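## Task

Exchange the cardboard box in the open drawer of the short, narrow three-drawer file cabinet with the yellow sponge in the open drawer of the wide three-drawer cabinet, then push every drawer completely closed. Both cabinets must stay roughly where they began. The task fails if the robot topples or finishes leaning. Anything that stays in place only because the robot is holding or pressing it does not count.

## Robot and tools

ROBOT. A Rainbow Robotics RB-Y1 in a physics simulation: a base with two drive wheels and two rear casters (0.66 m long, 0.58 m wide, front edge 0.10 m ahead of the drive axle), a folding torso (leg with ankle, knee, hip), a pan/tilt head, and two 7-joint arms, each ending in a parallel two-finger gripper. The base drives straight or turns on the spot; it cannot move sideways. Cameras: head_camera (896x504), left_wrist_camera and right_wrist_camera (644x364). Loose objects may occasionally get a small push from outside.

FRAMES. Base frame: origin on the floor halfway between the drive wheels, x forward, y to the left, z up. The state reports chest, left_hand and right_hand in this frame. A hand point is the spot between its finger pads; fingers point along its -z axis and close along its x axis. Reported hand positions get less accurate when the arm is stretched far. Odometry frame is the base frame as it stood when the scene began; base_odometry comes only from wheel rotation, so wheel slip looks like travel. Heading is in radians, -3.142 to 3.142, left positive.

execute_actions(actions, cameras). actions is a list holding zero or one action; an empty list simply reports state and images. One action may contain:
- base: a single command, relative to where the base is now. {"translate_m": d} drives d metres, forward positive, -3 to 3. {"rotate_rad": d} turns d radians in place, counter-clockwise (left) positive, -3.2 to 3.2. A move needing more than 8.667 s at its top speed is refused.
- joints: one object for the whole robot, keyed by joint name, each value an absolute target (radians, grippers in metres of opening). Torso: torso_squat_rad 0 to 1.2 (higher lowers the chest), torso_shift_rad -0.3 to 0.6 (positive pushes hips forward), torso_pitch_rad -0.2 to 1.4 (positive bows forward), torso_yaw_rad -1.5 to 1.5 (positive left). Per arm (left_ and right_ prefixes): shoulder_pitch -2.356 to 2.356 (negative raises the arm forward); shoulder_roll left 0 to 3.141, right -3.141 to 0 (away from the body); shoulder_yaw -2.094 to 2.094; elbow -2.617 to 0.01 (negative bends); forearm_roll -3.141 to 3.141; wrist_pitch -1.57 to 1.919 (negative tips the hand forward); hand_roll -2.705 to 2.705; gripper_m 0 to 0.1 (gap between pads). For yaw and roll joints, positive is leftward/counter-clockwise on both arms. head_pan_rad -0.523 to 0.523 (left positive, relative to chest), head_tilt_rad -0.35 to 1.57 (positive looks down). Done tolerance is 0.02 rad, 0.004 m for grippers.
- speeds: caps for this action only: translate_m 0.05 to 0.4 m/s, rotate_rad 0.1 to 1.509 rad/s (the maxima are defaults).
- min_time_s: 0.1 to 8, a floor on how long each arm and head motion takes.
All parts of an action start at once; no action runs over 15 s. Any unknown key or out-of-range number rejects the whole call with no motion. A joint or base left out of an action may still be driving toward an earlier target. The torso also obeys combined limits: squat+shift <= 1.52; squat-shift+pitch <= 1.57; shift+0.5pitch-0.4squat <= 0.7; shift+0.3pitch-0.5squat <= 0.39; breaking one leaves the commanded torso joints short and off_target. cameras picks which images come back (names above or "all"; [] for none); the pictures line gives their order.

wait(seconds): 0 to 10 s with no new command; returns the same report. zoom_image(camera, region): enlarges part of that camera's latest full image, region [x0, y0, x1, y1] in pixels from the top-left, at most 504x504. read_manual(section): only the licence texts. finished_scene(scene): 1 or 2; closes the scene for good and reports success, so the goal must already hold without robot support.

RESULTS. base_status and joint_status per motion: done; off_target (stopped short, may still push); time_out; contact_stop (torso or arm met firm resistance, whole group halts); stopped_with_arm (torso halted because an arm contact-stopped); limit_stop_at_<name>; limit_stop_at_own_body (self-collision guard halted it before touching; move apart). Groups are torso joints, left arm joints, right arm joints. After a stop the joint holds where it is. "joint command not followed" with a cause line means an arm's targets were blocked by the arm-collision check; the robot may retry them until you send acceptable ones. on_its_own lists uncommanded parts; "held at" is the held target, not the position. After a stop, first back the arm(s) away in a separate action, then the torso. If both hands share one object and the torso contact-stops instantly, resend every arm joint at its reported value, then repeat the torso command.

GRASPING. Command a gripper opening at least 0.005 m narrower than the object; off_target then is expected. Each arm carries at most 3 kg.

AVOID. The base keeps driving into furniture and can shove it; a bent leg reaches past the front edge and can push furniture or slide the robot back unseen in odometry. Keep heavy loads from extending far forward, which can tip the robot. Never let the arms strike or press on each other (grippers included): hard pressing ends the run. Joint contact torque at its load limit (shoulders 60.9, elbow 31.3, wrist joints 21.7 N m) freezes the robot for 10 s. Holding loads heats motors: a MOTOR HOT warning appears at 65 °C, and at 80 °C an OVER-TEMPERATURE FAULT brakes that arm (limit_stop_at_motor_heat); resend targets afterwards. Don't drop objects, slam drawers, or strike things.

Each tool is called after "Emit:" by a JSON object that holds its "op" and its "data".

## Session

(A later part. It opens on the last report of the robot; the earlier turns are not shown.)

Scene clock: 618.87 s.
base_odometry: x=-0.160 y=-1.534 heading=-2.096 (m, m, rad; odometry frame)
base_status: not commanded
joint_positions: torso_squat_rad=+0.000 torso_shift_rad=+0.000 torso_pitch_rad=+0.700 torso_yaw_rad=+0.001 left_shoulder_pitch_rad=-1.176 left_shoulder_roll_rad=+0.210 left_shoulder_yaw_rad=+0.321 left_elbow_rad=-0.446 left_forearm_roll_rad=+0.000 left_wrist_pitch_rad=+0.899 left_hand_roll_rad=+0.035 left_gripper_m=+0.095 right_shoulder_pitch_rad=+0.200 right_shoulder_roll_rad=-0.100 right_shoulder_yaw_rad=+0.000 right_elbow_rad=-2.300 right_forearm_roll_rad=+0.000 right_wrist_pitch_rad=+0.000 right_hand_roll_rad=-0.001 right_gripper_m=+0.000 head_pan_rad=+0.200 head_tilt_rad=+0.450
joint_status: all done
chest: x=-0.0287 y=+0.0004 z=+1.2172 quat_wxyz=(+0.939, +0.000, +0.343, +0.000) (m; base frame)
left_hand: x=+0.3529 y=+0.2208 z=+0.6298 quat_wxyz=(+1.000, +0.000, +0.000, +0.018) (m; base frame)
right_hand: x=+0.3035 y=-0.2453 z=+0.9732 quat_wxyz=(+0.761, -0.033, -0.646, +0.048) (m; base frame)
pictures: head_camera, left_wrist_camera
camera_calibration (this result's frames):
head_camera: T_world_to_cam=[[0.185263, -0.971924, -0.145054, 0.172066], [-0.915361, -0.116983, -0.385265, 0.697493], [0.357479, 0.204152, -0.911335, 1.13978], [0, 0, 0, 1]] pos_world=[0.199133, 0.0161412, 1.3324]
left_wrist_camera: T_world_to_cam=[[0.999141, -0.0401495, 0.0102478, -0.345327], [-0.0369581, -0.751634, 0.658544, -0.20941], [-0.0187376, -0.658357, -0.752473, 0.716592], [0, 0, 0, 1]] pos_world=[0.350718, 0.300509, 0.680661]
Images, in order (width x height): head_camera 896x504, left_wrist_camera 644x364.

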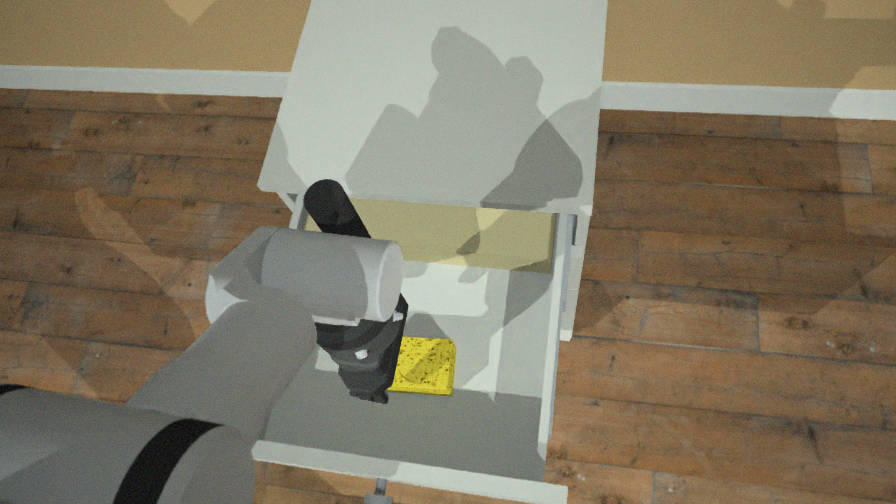

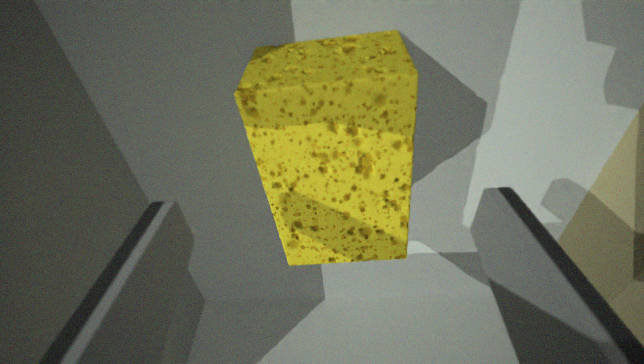

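Emit:
{"op": "execute_actions", "data": {"actions": [{"joints":{"left_shoulder_pitch_rad":-0.929,"left_shoulder_roll_rad":0.135,"left_shoulder_yaw_rad":0.2775,"left_elbow_rad":-1.174,"left_wrist_pitch_rad":1.373,"left_gripper_m":0},"min_time_s":1}], "cameras": ["left_wrist_camera"]}}

Emit:
{"op": "execute_actions", "data": {"actions": [{"base":{"translate_m":-0.47}}], "cameras": []}}

Emit:
{"op": "execute_actions", "data": {"actions": [{"base":{"rotate_rad":0.035},"joints":{"left_shoulder_pitch_rad":-1.176,"left_shoulder_roll_rad":0.32,"left_shoulder_yaw_rad":0.321,"left_elbow_rad":-0.446,"left_wrist_pitch_rad":-0.30,"left_hand_roll_rad":0,"torso_squat_rad":0.78,"head_pan_rad":0.2,"head_tilt_rad":0.2}}], "cameras": ["head_camera","left_wrist_camera"]}}

Scene clock: 631.97 s.
base_odometry: x=-0.160 y=-1.534 heading=-2.096 (m, m, rad; odometry frame)
base_status: not commanded
joint_positions: torso_squat_rad=+0.000 torso_shift_rad=+0.000 torso_pitch_rad=+0.700 torso_yaw_rad=+0.001 left_shoulder_pitch_rad=-0.929 left_shoulder_roll_rad=+0.135 left_shoulder_yaw_rad=+0.278 left_elbow_rad=-1.174 left_forearm_roll_rad=+0.000 left_wrist_pitch_rad=+1.373 left_hand_roll_rad=+0.035 left_gripper_m=+0.001 right_shoulder_pitch_rad=+0.200 right_shoulder_roll_rad=-0.100 right_shoulder_yaw_rad=+0.000 right_elbow_rad=-2.300 right_forearm_roll_rad=+0.000 right_wrist_pitch_rad=+0.000 right_hand_roll_rad=-0.001 right_gripper_m=+0.000 head_pan_rad=+0.200 head_tilt_rad=+0.450
joint_status: all done
chest: x=-0.0287 y=+0.0004 z=+1.2172 quat_wxyz=(+0.939, +0.000, +0.343, +0.000) (m; base frame)
left_hand: x=+0.3528 y=+0.2210 z=+0.7027 quat_wxyz=(+1.000, +0.000, +0.000, +0.018) (m; base frame)
right_hand: x=+0.3035 y=-0.2453 z=+0.9732 quat_wxyz=(+0.761, -0.033, -0.646, +0.048) (m; base frame)
pictures: left_wrist_camera
camera_calibration (this result's frames):
left_wrist_camera: T_world_to_cam=[[0.999172, -0.0393827, 0.0101946, -0.346056], [-0.0363436, -0.751568, 0.658654, -0.25756], [-0.0182776, -0.658479, -0.752377, 0.771382], [0, 0, 0, 1]] pos_world=[0.350508, 0.300737, 0.753541]
Images, in order (width x height): left_wrist_camera 644x364.

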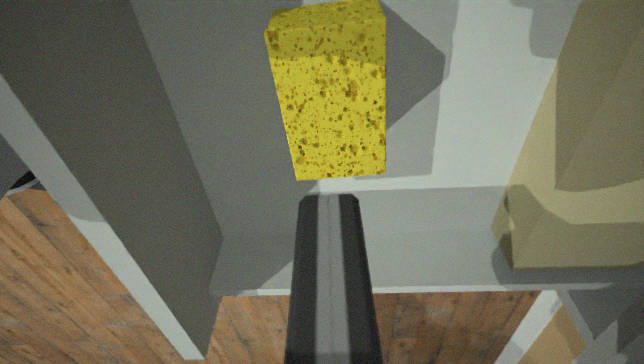

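Scene clock: 634.80 s.
base_odometry: x=+0.076 y=-1.128 heading=-2.095 (m, m, rad; odometry frame)
base_status: done
joint_positions: torso_squat_rad=+0.000 torso_shift_rad=+0.000 torso_pitch_rad=+0.700 torso_yaw_rad=+0.001 left_shoulder_pitch_rad=-0.929 left_shoulder_roll_rad=+0.135 left_shoulder_yaw_rad=+0.278 left_elbow_rad=-1.174 left_forearm_roll_rad=+0.000 left_wrist_pitch_rad=+1.373 left_hand_roll_rad=+0.035 left_gripper_m=+0.001 right_shoulder_pitch_rad=+0.200 right_shoulder_roll_rad=-0.100 right_shoulder_yaw_rad=+0.000 right_elbow_rad=-2.300 right_forearm_roll_rad=+0.000 right_wrist_pitch_rad=+0.000 right_hand_roll_rad=-0.001 right_gripper_m=+0.000 head_pan_rad=+0.200 head_tilt_rad=+0.450
joint_status: not commanded
chest: x=-0.0287 y=+0.0004 z=+1.2172 quat_wxyz=(+0.939, +0.000, +0.343, +0.000) (m; base frame)
left_hand: x=+0.3527 y=+0.2210 z=+0.7028 quat_wxyz=(+1.000, +0.000, +0.000, +0.018) (m; base frame)
right_hand: x=+0.3034 y=-0.2453 z=+0.9733 quat_wxyz=(+0.761, -0.033, -0.646, +0.048) (m; base frame)
pictures: none
No camera images: the call's "cameras" was empty. Leave "cameras" out to get every camera's image.

Scene clock: 638.23 s.
base_odometry: x=+0.076 y=-1.128 heading=-2.062 (m, m, rad; odometry frame)
base_status: done
joint_positions: torso_squat_rad=+0.780 torso_shift_rad=+0.000 torso_pitch_rad=+0.700 torso_yaw_rad=+0.001 left_shoulder_pitch_rad=-1.176 left_shoulder_roll_rad=+0.320 left_shoulder_yaw_rad=+0.321 left_elbow_rad=-0.446 left_forearm_roll_rad=+0.000 left_wrist_pitch_rad=-0.300 left_hand_roll_rad=+0.000 left_gripper_m=+0.001 right_shoulder_pitch_rad=+0.200 right_shoulder_roll_rad=-0.100 right_shoulder_yaw_rad=+0.000 right_elbow_rad=-2.300 right_forearm_roll_rad=+0.000 right_wrist_pitch_rad=+0.000 right_hand_roll_rad=-0.001 right_gripper_m=+0.000 head_pan_rad=+0.200 head_tilt_rad=+0.200
joint_status: all done
chest: x=-0.0287 y=+0.0003 z=+1.0148 quat_wxyz=(+0.939, +0.000, +0.343, +0.000) (m; base frame)
left_hand: x=+0.5829 y=+0.2919 z=+0.5969 quat_wxyz=(+0.814, +0.052, -0.578, -0.007) (m; base frame)
right_hand: x=+0.3034 y=-0.2454 z=+0.7709 quat_wxyz=(+0.761, -0.033, -0.646, +0.048) (m; base frame)
pictures: head_camera, left_wrist_camera
camera_calibration (this result's frames):
head_camera: T_world_to_cam=[[0.188639, -0.972545, -0.136275, 0.132132], [-0.797042, -0.0705536, -0.599789, 0.853125], [0.573707, 0.22176, -0.788468, 0.788369], [0, 0, 0, 1]] pos_world=[0.202758, 0.0138667, 1.15131]
left_wrist_camera: T_world_to_cam=[[0.325323, -0.147435, 0.934038, -0.699242], [-0.605866, -0.790885, 0.086183, 0.558964], [0.72601, -0.59394, -0.346619, 0.0477078], [0, 0, 0, 1]] pos_world=[0.531501, 0.367319, 0.621482]
Images, in order (width x height): head_camera 896x504, left_wrist_camera 644x364.

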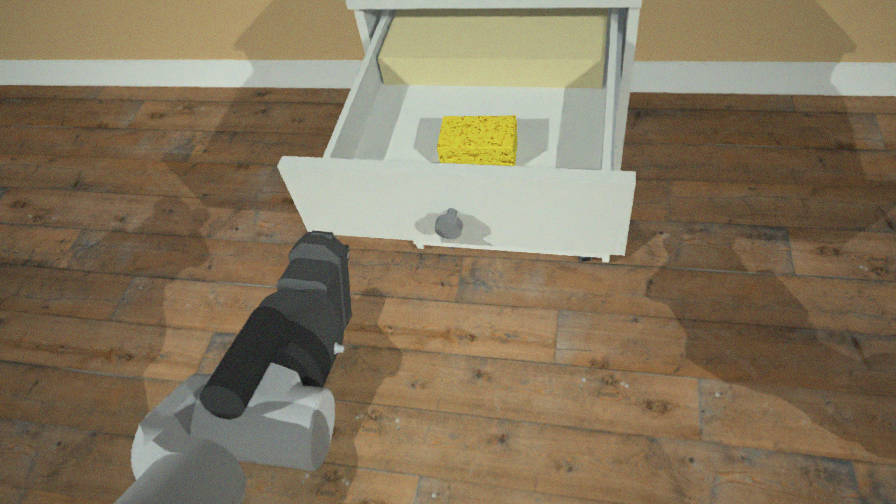

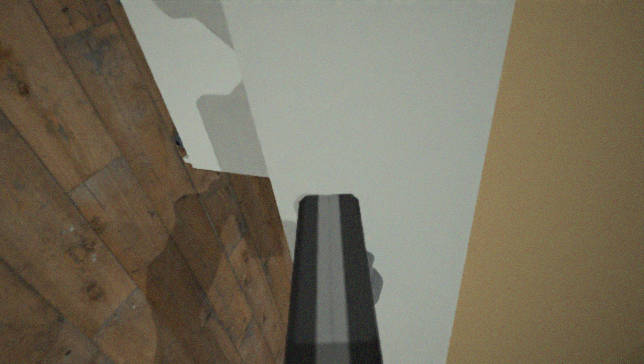

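Emit:
{"op": "execute_actions", "data": {"actions": [{"base":{"translate_m":0.33},"speeds":{"translate_m":0.1},"joints":{"torso_squat_rad":0.8}}], "cameras": ["head_camera","left_wrist_camera"]}}

Scene clock: 648.57 s.
base_odometry: x=-0.080 y=-1.419 heading=-2.061 (m, m, rad; odometry frame)
base_status: done
joint_positions: torso_squat_rad=+0.800 torso_shift_rad=+0.000 torso_pitch_rad=+0.700 torso_yaw_rad=+0.001 left_shoulder_pitch_rad=-1.176 left_shoulder_roll_rad=+0.320 left_shoulder_yaw_rad=+0.321 left_elbow_rad=-0.446 left_forearm_roll_rad=+0.000 left_wrist_pitch_rad=-0.300 left_hand_roll_rad=+0.000 left_gripper_m=+0.001 right_shoulder_pitch_rad=+0.200 right_shoulder_roll_rad=-0.100 right_shoulder_yaw_rad=+0.000 right_elbow_rad=-2.300 right_forearm_roll_rad=+0.000 right_wrist_pitch_rad=+0.000 right_hand_roll_rad=-0.001 right_gripper_m=+0.000 head_pan_rad=+0.200 head_tilt_rad=+0.200
joint_status: all done
chest: x=-0.0287 y=+0.0003 z=+1.0049 quat_wxyz=(+0.939, +0.000, +0.343, +0.000) (m; base frame)
left_hand: x=+0.5828 y=+0.2920 z=+0.5867 quat_wxyz=(+0.815, +0.052, -0.578, -0.007) (m; base frame)
right_hand: x=+0.3035 y=-0.2453 z=+0.7609 quat_wxyz=(+0.761, -0.033, -0.646, +0.048) (m; base frame)
pictures: head_camera, left_wrist_camera
camera_calibration (this result's frames):
head_camera: T_world_to_cam=[[0.188675, -0.972538, -0.136278, 0.130785], [-0.797076, -0.0705961, -0.599738, 0.847119], [0.573647, 0.221779, -0.788507, 0.780541], [0, 0, 0, 1]] pos_world=[0.202788, 0.0138888, 1.14133]
left_wrist_camera: T_world_to_cam=[[0.325744, -0.147372, 0.933902, -0.689865], [-0.60573, -0.790958, 0.0864633, 0.559582], [0.725935, -0.593857, -0.346918, 0.0445284], [0, 0, 0, 1]] pos_world=[0.53135, 0.367382, 0.611331]
Images, in order (width x height): head_camera 896x504, left_wrist_camera 644x364.

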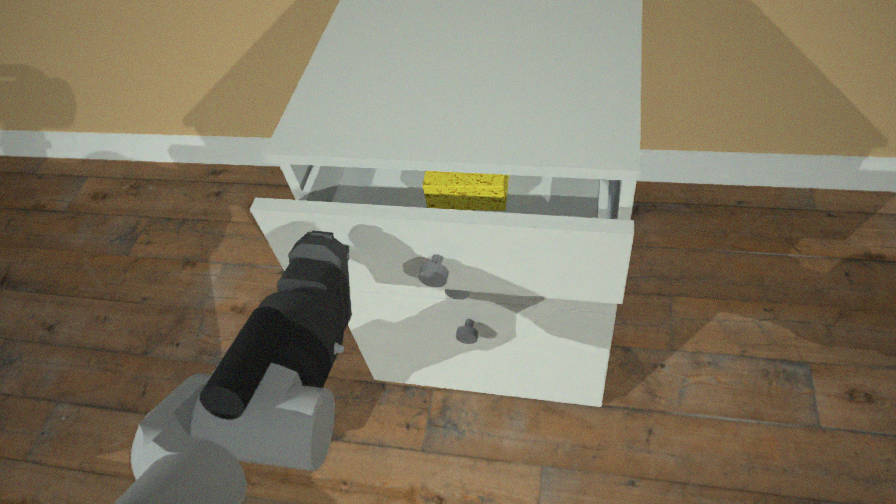

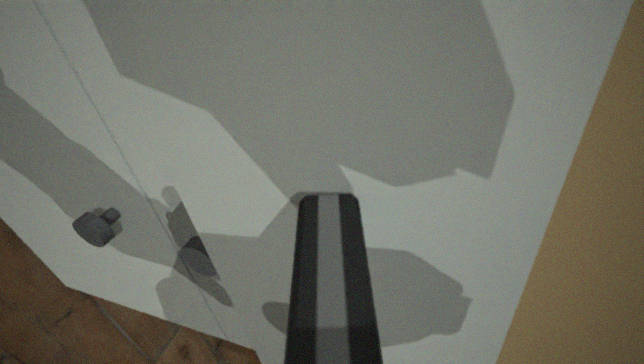

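Emit:
{"op": "execute_actions", "data": {"actions": [{"base":{"translate_m":0.06},"speeds":{"translate_m":0.06}}], "cameras": ["head_camera"]}}

Scene clock: 653.53 s.
base_odometry: x=-0.108 y=-1.472 heading=-2.061 (m, m, rad; odometry frame)
base_status: done
joint_positions: torso_squat_rad=+0.800 torso_shift_rad=+0.000 torso_pitch_rad=+0.700 torso_yaw_rad=+0.001 left_shoulder_pitch_rad=-1.176 left_shoulder_roll_rad=+0.320 left_shoulder_yaw_rad=+0.321 left_elbow_rad=-0.446 left_forearm_roll_rad=+0.000 left_wrist_pitch_rad=-0.300 left_hand_roll_rad=+0.000 left_gripper_m=+0.001 right_shoulder_pitch_rad=+0.200 right_shoulder_roll_rad=-0.100 right_shoulder_yaw_rad=+0.000 right_elbow_rad=-2.300 right_forearm_roll_rad=+0.000 right_wrist_pitch_rad=+0.000 right_hand_roll_rad=-0.001 right_gripper_m=+0.000 head_pan_rad=+0.200 head_tilt_rad=+0.200
joint_status: not commanded
chest: x=-0.0287 y=+0.0003 z=+1.0049 quat_wxyz=(+0.939, +0.000, +0.343, +0.000) (m; base frame)
left_hand: x=+0.5828 y=+0.2920 z=+0.5867 quat_wxyz=(+0.815, +0.052, -0.578, -0.007) (m; base frame)
right_hand: x=+0.3035 y=-0.2453 z=+0.7609 quat_wxyz=(+0.761, -0.033, -0.646, +0.048) (m; base frame)
pictures: head_camera
camera_calibration (this result's frames):
head_camera: T_world_to_cam=[[0.188677, -0.972538, -0.136275, 0.130783], [-0.797069, -0.0705962, -0.599748, 0.847128], [0.573657, 0.221779, -0.788499, 0.780537], [0, 0, 0, 1]] pos_world=[0.202783, 0.0138889, 1.14134]
Images, in order (width x height): head_camera 896x504.

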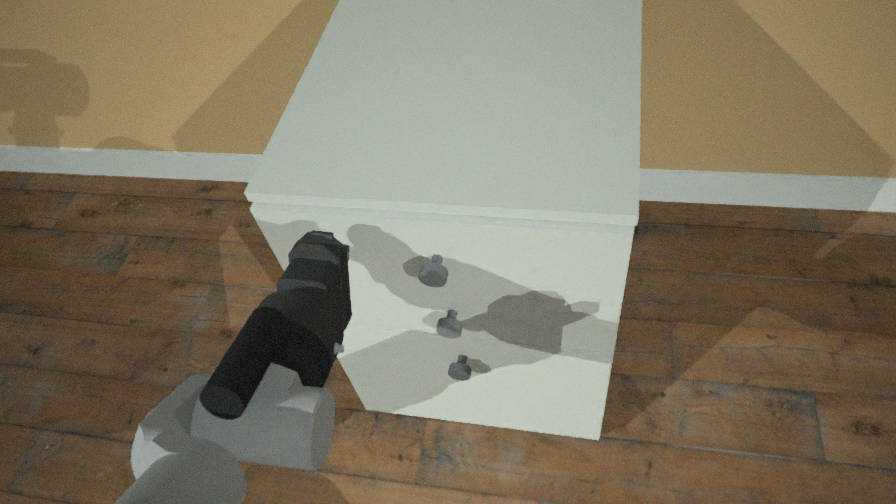

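Nearly flush; a small final push.

Emit:
{"op": "execute_actions", "data": {"actions": [{"base":{"translate_m":0.02},"speeds":{"translate_m":0.05}}], "cameras": ["head_camera"]}}

Scene clock: 655.90 s.
base_odometry: x=-0.117 y=-1.489 heading=-2.061 (m, m, rad; odometry frame)
base_status: done
joint_positions: torso_squat_rad=+0.800 torso_shift_rad=+0.000 torso_pitch_rad=+0.700 torso_yaw_rad=+0.001 left_shoulder_pitch_rad=-1.175 left_shoulder_roll_rad=+0.320 left_shoulder_yaw_rad=+0.321 left_elbow_rad=-0.446 left_forearm_roll_rad=+0.000 left_wrist_pitch_rad=-0.300 left_hand_roll_rad=+0.000 left_gripper_m=+0.001 right_shoulder_pitch_rad=+0.200 right_shoulder_roll_rad=-0.100 right_shoulder_yaw_rad=+0.000 right_elbow_rad=-2.300 right_forearm_roll_rad=+0.000 right_wrist_pitch_rad=+0.000 right_hand_roll_rad=-0.001 right_gripper_m=+0.000 head_pan_rad=+0.200 head_tilt_rad=+0.200
joint_status: not commanded
chest: x=-0.0287 y=+0.0004 z=+1.0049 quat_wxyz=(+0.939, +0.000, +0.343, +0.000) (m; base frame)
left_hand: x=+0.5824 y=+0.2921 z=+0.5863 quat_wxyz=(+0.815, +0.052, -0.577, -0.007) (m; base frame)
right_hand: x=+0.3035 y=-0.2453 z=+0.7609 quat_wxyz=(+0.761, -0.033, -0.646, +0.048) (m; base frame)
pictures: head_camera
camera_calibration (this result's frames):
head_camera: T_world_to_cam=[[0.188768, -0.972518, -0.136292, 0.130818], [-0.797065, -0.0706625, -0.599745, 0.847119], [0.573632, 0.221846, -0.788499, 0.780533], [0, 0, 0, 1]] pos_world=[0.202776, 0.013924, 1.14133]
Images, in order (width x height): head_camera 896x504.

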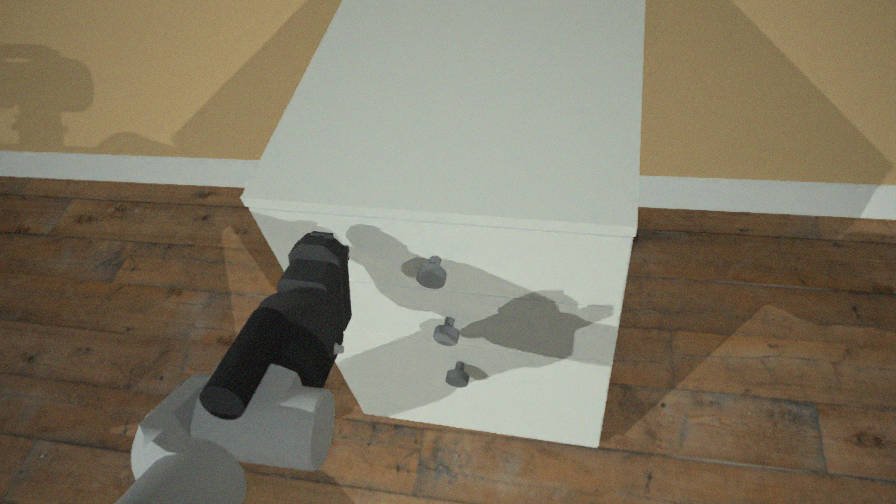

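Emit:
{"op": "execute_actions", "data": {"actions": [{"base":{"translate_m":0.012},"speeds":{"translate_m":0.05}}], "cameras": ["head_camera"]}}

Emit:
{"op": "execute_actions", "data": {"actions": [{"base":{"translate_m":-0.3}}], "cameras": ["head_camera","left_wrist_camera"]}}

Scene clock: 660.47 s.
base_odometry: x=-0.123 y=-1.500 heading=-2.060 (m, m, rad; odometry frame)
base_status: done
joint_positions: torso_squat_rad=+0.800 torso_shift_rad=+0.000 torso_pitch_rad=+0.700 torso_yaw_rad=+0.001 left_shoulder_pitch_rad=-1.175 left_shoulder_roll_rad=+0.320 left_shoulder_yaw_rad=+0.321 left_elbow_rad=-0.445 left_forearm_roll_rad=+0.000 left_wrist_pitch_rad=-0.300 left_hand_roll_rad=+0.000 left_gripper_m=+0.001 right_shoulder_pitch_rad=+0.200 right_shoulder_roll_rad=-0.100 right_shoulder_yaw_rad=+0.000 right_elbow_rad=-2.300 right_forearm_roll_rad=+0.000 right_wrist_pitch_rad=+0.000 right_hand_roll_rad=-0.001 right_gripper_m=+0.000 head_pan_rad=+0.200 head_tilt_rad=+0.200
joint_status: not commanded
chest: x=-0.0287 y=+0.0004 z=+1.0049 quat_wxyz=(+0.939, +0.000, +0.343, +0.000) (m; base frame)
left_hand: x=+0.5820 y=+0.2923 z=+0.5859 quat_wxyz=(+0.815, +0.052, -0.577, -0.007) (m; base frame)
right_hand: x=+0.3035 y=-0.2452 z=+0.7609 quat_wxyz=(+0.761, -0.033, -0.646, +0.048) (m; base frame)
pictures: head_camera
camera_calibration (this result's frames):
head_camera: T_world_to_cam=[[0.188826, -0.972508, -0.136282, 0.130826], [-0.797057, -0.0707145, -0.599749, 0.847111], [0.573624, 0.221873, -0.788497, 0.780536], [0, 0, 0, 1]] pos_world=[0.202759, 0.0139526, 1.14133]
Images, in order (width x height): head_camera 896x504.

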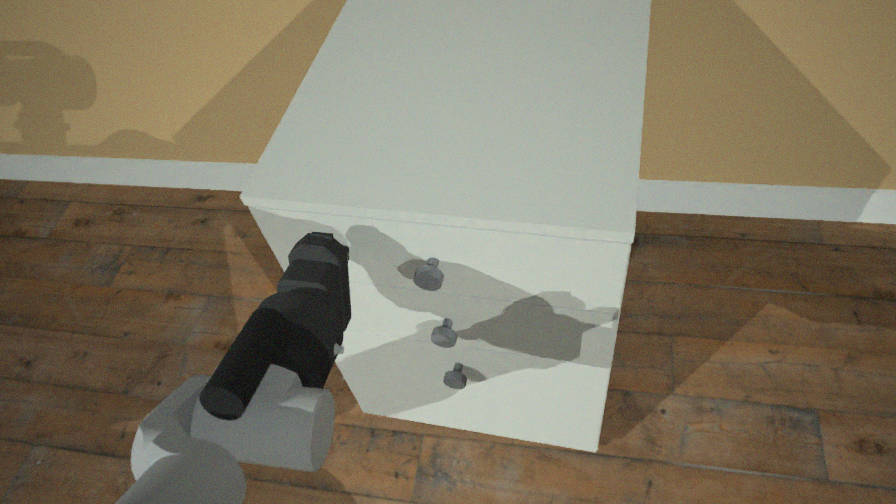

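Scene clock: 662.70 s.
base_odometry: x=+0.018 y=-1.235 heading=-2.060 (m, m, rad; odometry frame)
base_status: done
joint_positions: torso_squat_rad=+0.800 torso_shift_rad=+0.000 torso_pitch_rad=+0.700 torso_yaw_rad=+0.001 left_shoulder_pitch_rad=-1.176 left_shoulder_roll_rad=+0.320 left_shoulder_yaw_rad=+0.321 left_elbow_rad=-0.446 left_forearm_roll_rad=+0.000 left_wrist_pitch_rad=-0.300 left_hand_roll_rad=+0.000 left_gripper_m=+0.001 right_shoulder_pitch_rad=+0.200 right_shoulder_roll_rad=-0.100 right_shoulder_yaw_rad=+0.000 right_elbow_rad=-2.300 right_forearm_roll_rad=+0.000 right_wrist_pitch_rad=+0.000 right_hand_roll_rad=-0.001 right_gripper_m=+0.000 head_pan_rad=+0.200 head_tilt_rad=+0.200
joint_status: not commanded
chest: x=-0.0287 y=+0.0003 z=+1.0049 quat_wxyz=(+0.939, +0.000, +0.343, +0.000) (m; base frame)
left_hand: x=+0.5828 y=+0.2920 z=+0.5869 quat_wxyz=(+0.814, +0.052, -0.578, -0.007) (m; base frame)
right_hand: x=+0.3034 y=-0.2453 z=+0.7609 quat_wxyz=(+0.761, -0.033, -0.646, +0.048) (m; base frame)
pictures: head_camera, left_wrist_camera
camera_calibration (this result's frames):
head_camera: T_world_to_cam=[[0.188717, -0.972532, -0.136265, 0.130788], [-0.79698, -0.0706022, -0.599865, 0.847208], [0.573767, 0.221805, -0.788412, 0.780498], [0, 0, 0, 1]] pos_world=[0.202702, 0.0138913, 1.14139]
left_wrist_camera: T_world_to_cam=[[0.32542, -0.1472, 0.934042, -0.690012], [-0.605626, -0.791052, 0.086335, 0.559668], [0.726167, -0.593775, -0.346572, 0.0442177], [0, 0, 0, 1]] pos_world=[0.531384, 0.367412, 0.611506]
Images, in order (width x height): head_camera 896x504, left_wrist_camera 644x364.

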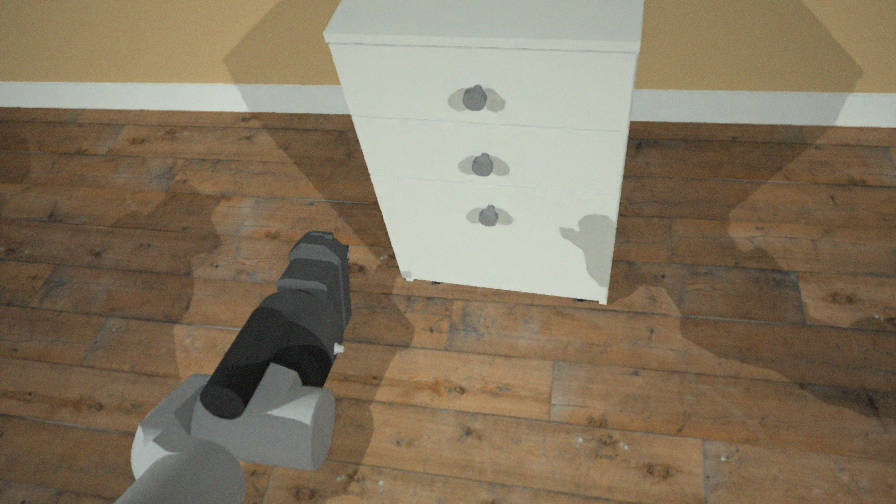

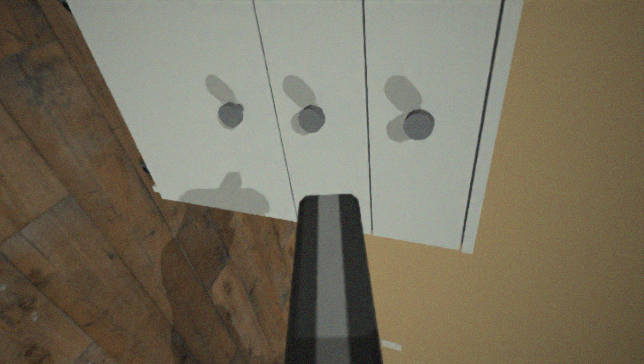

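Emit:
{"op": "finished_scene", "data": {"scene": 2}}

The scene is finished: the task was done.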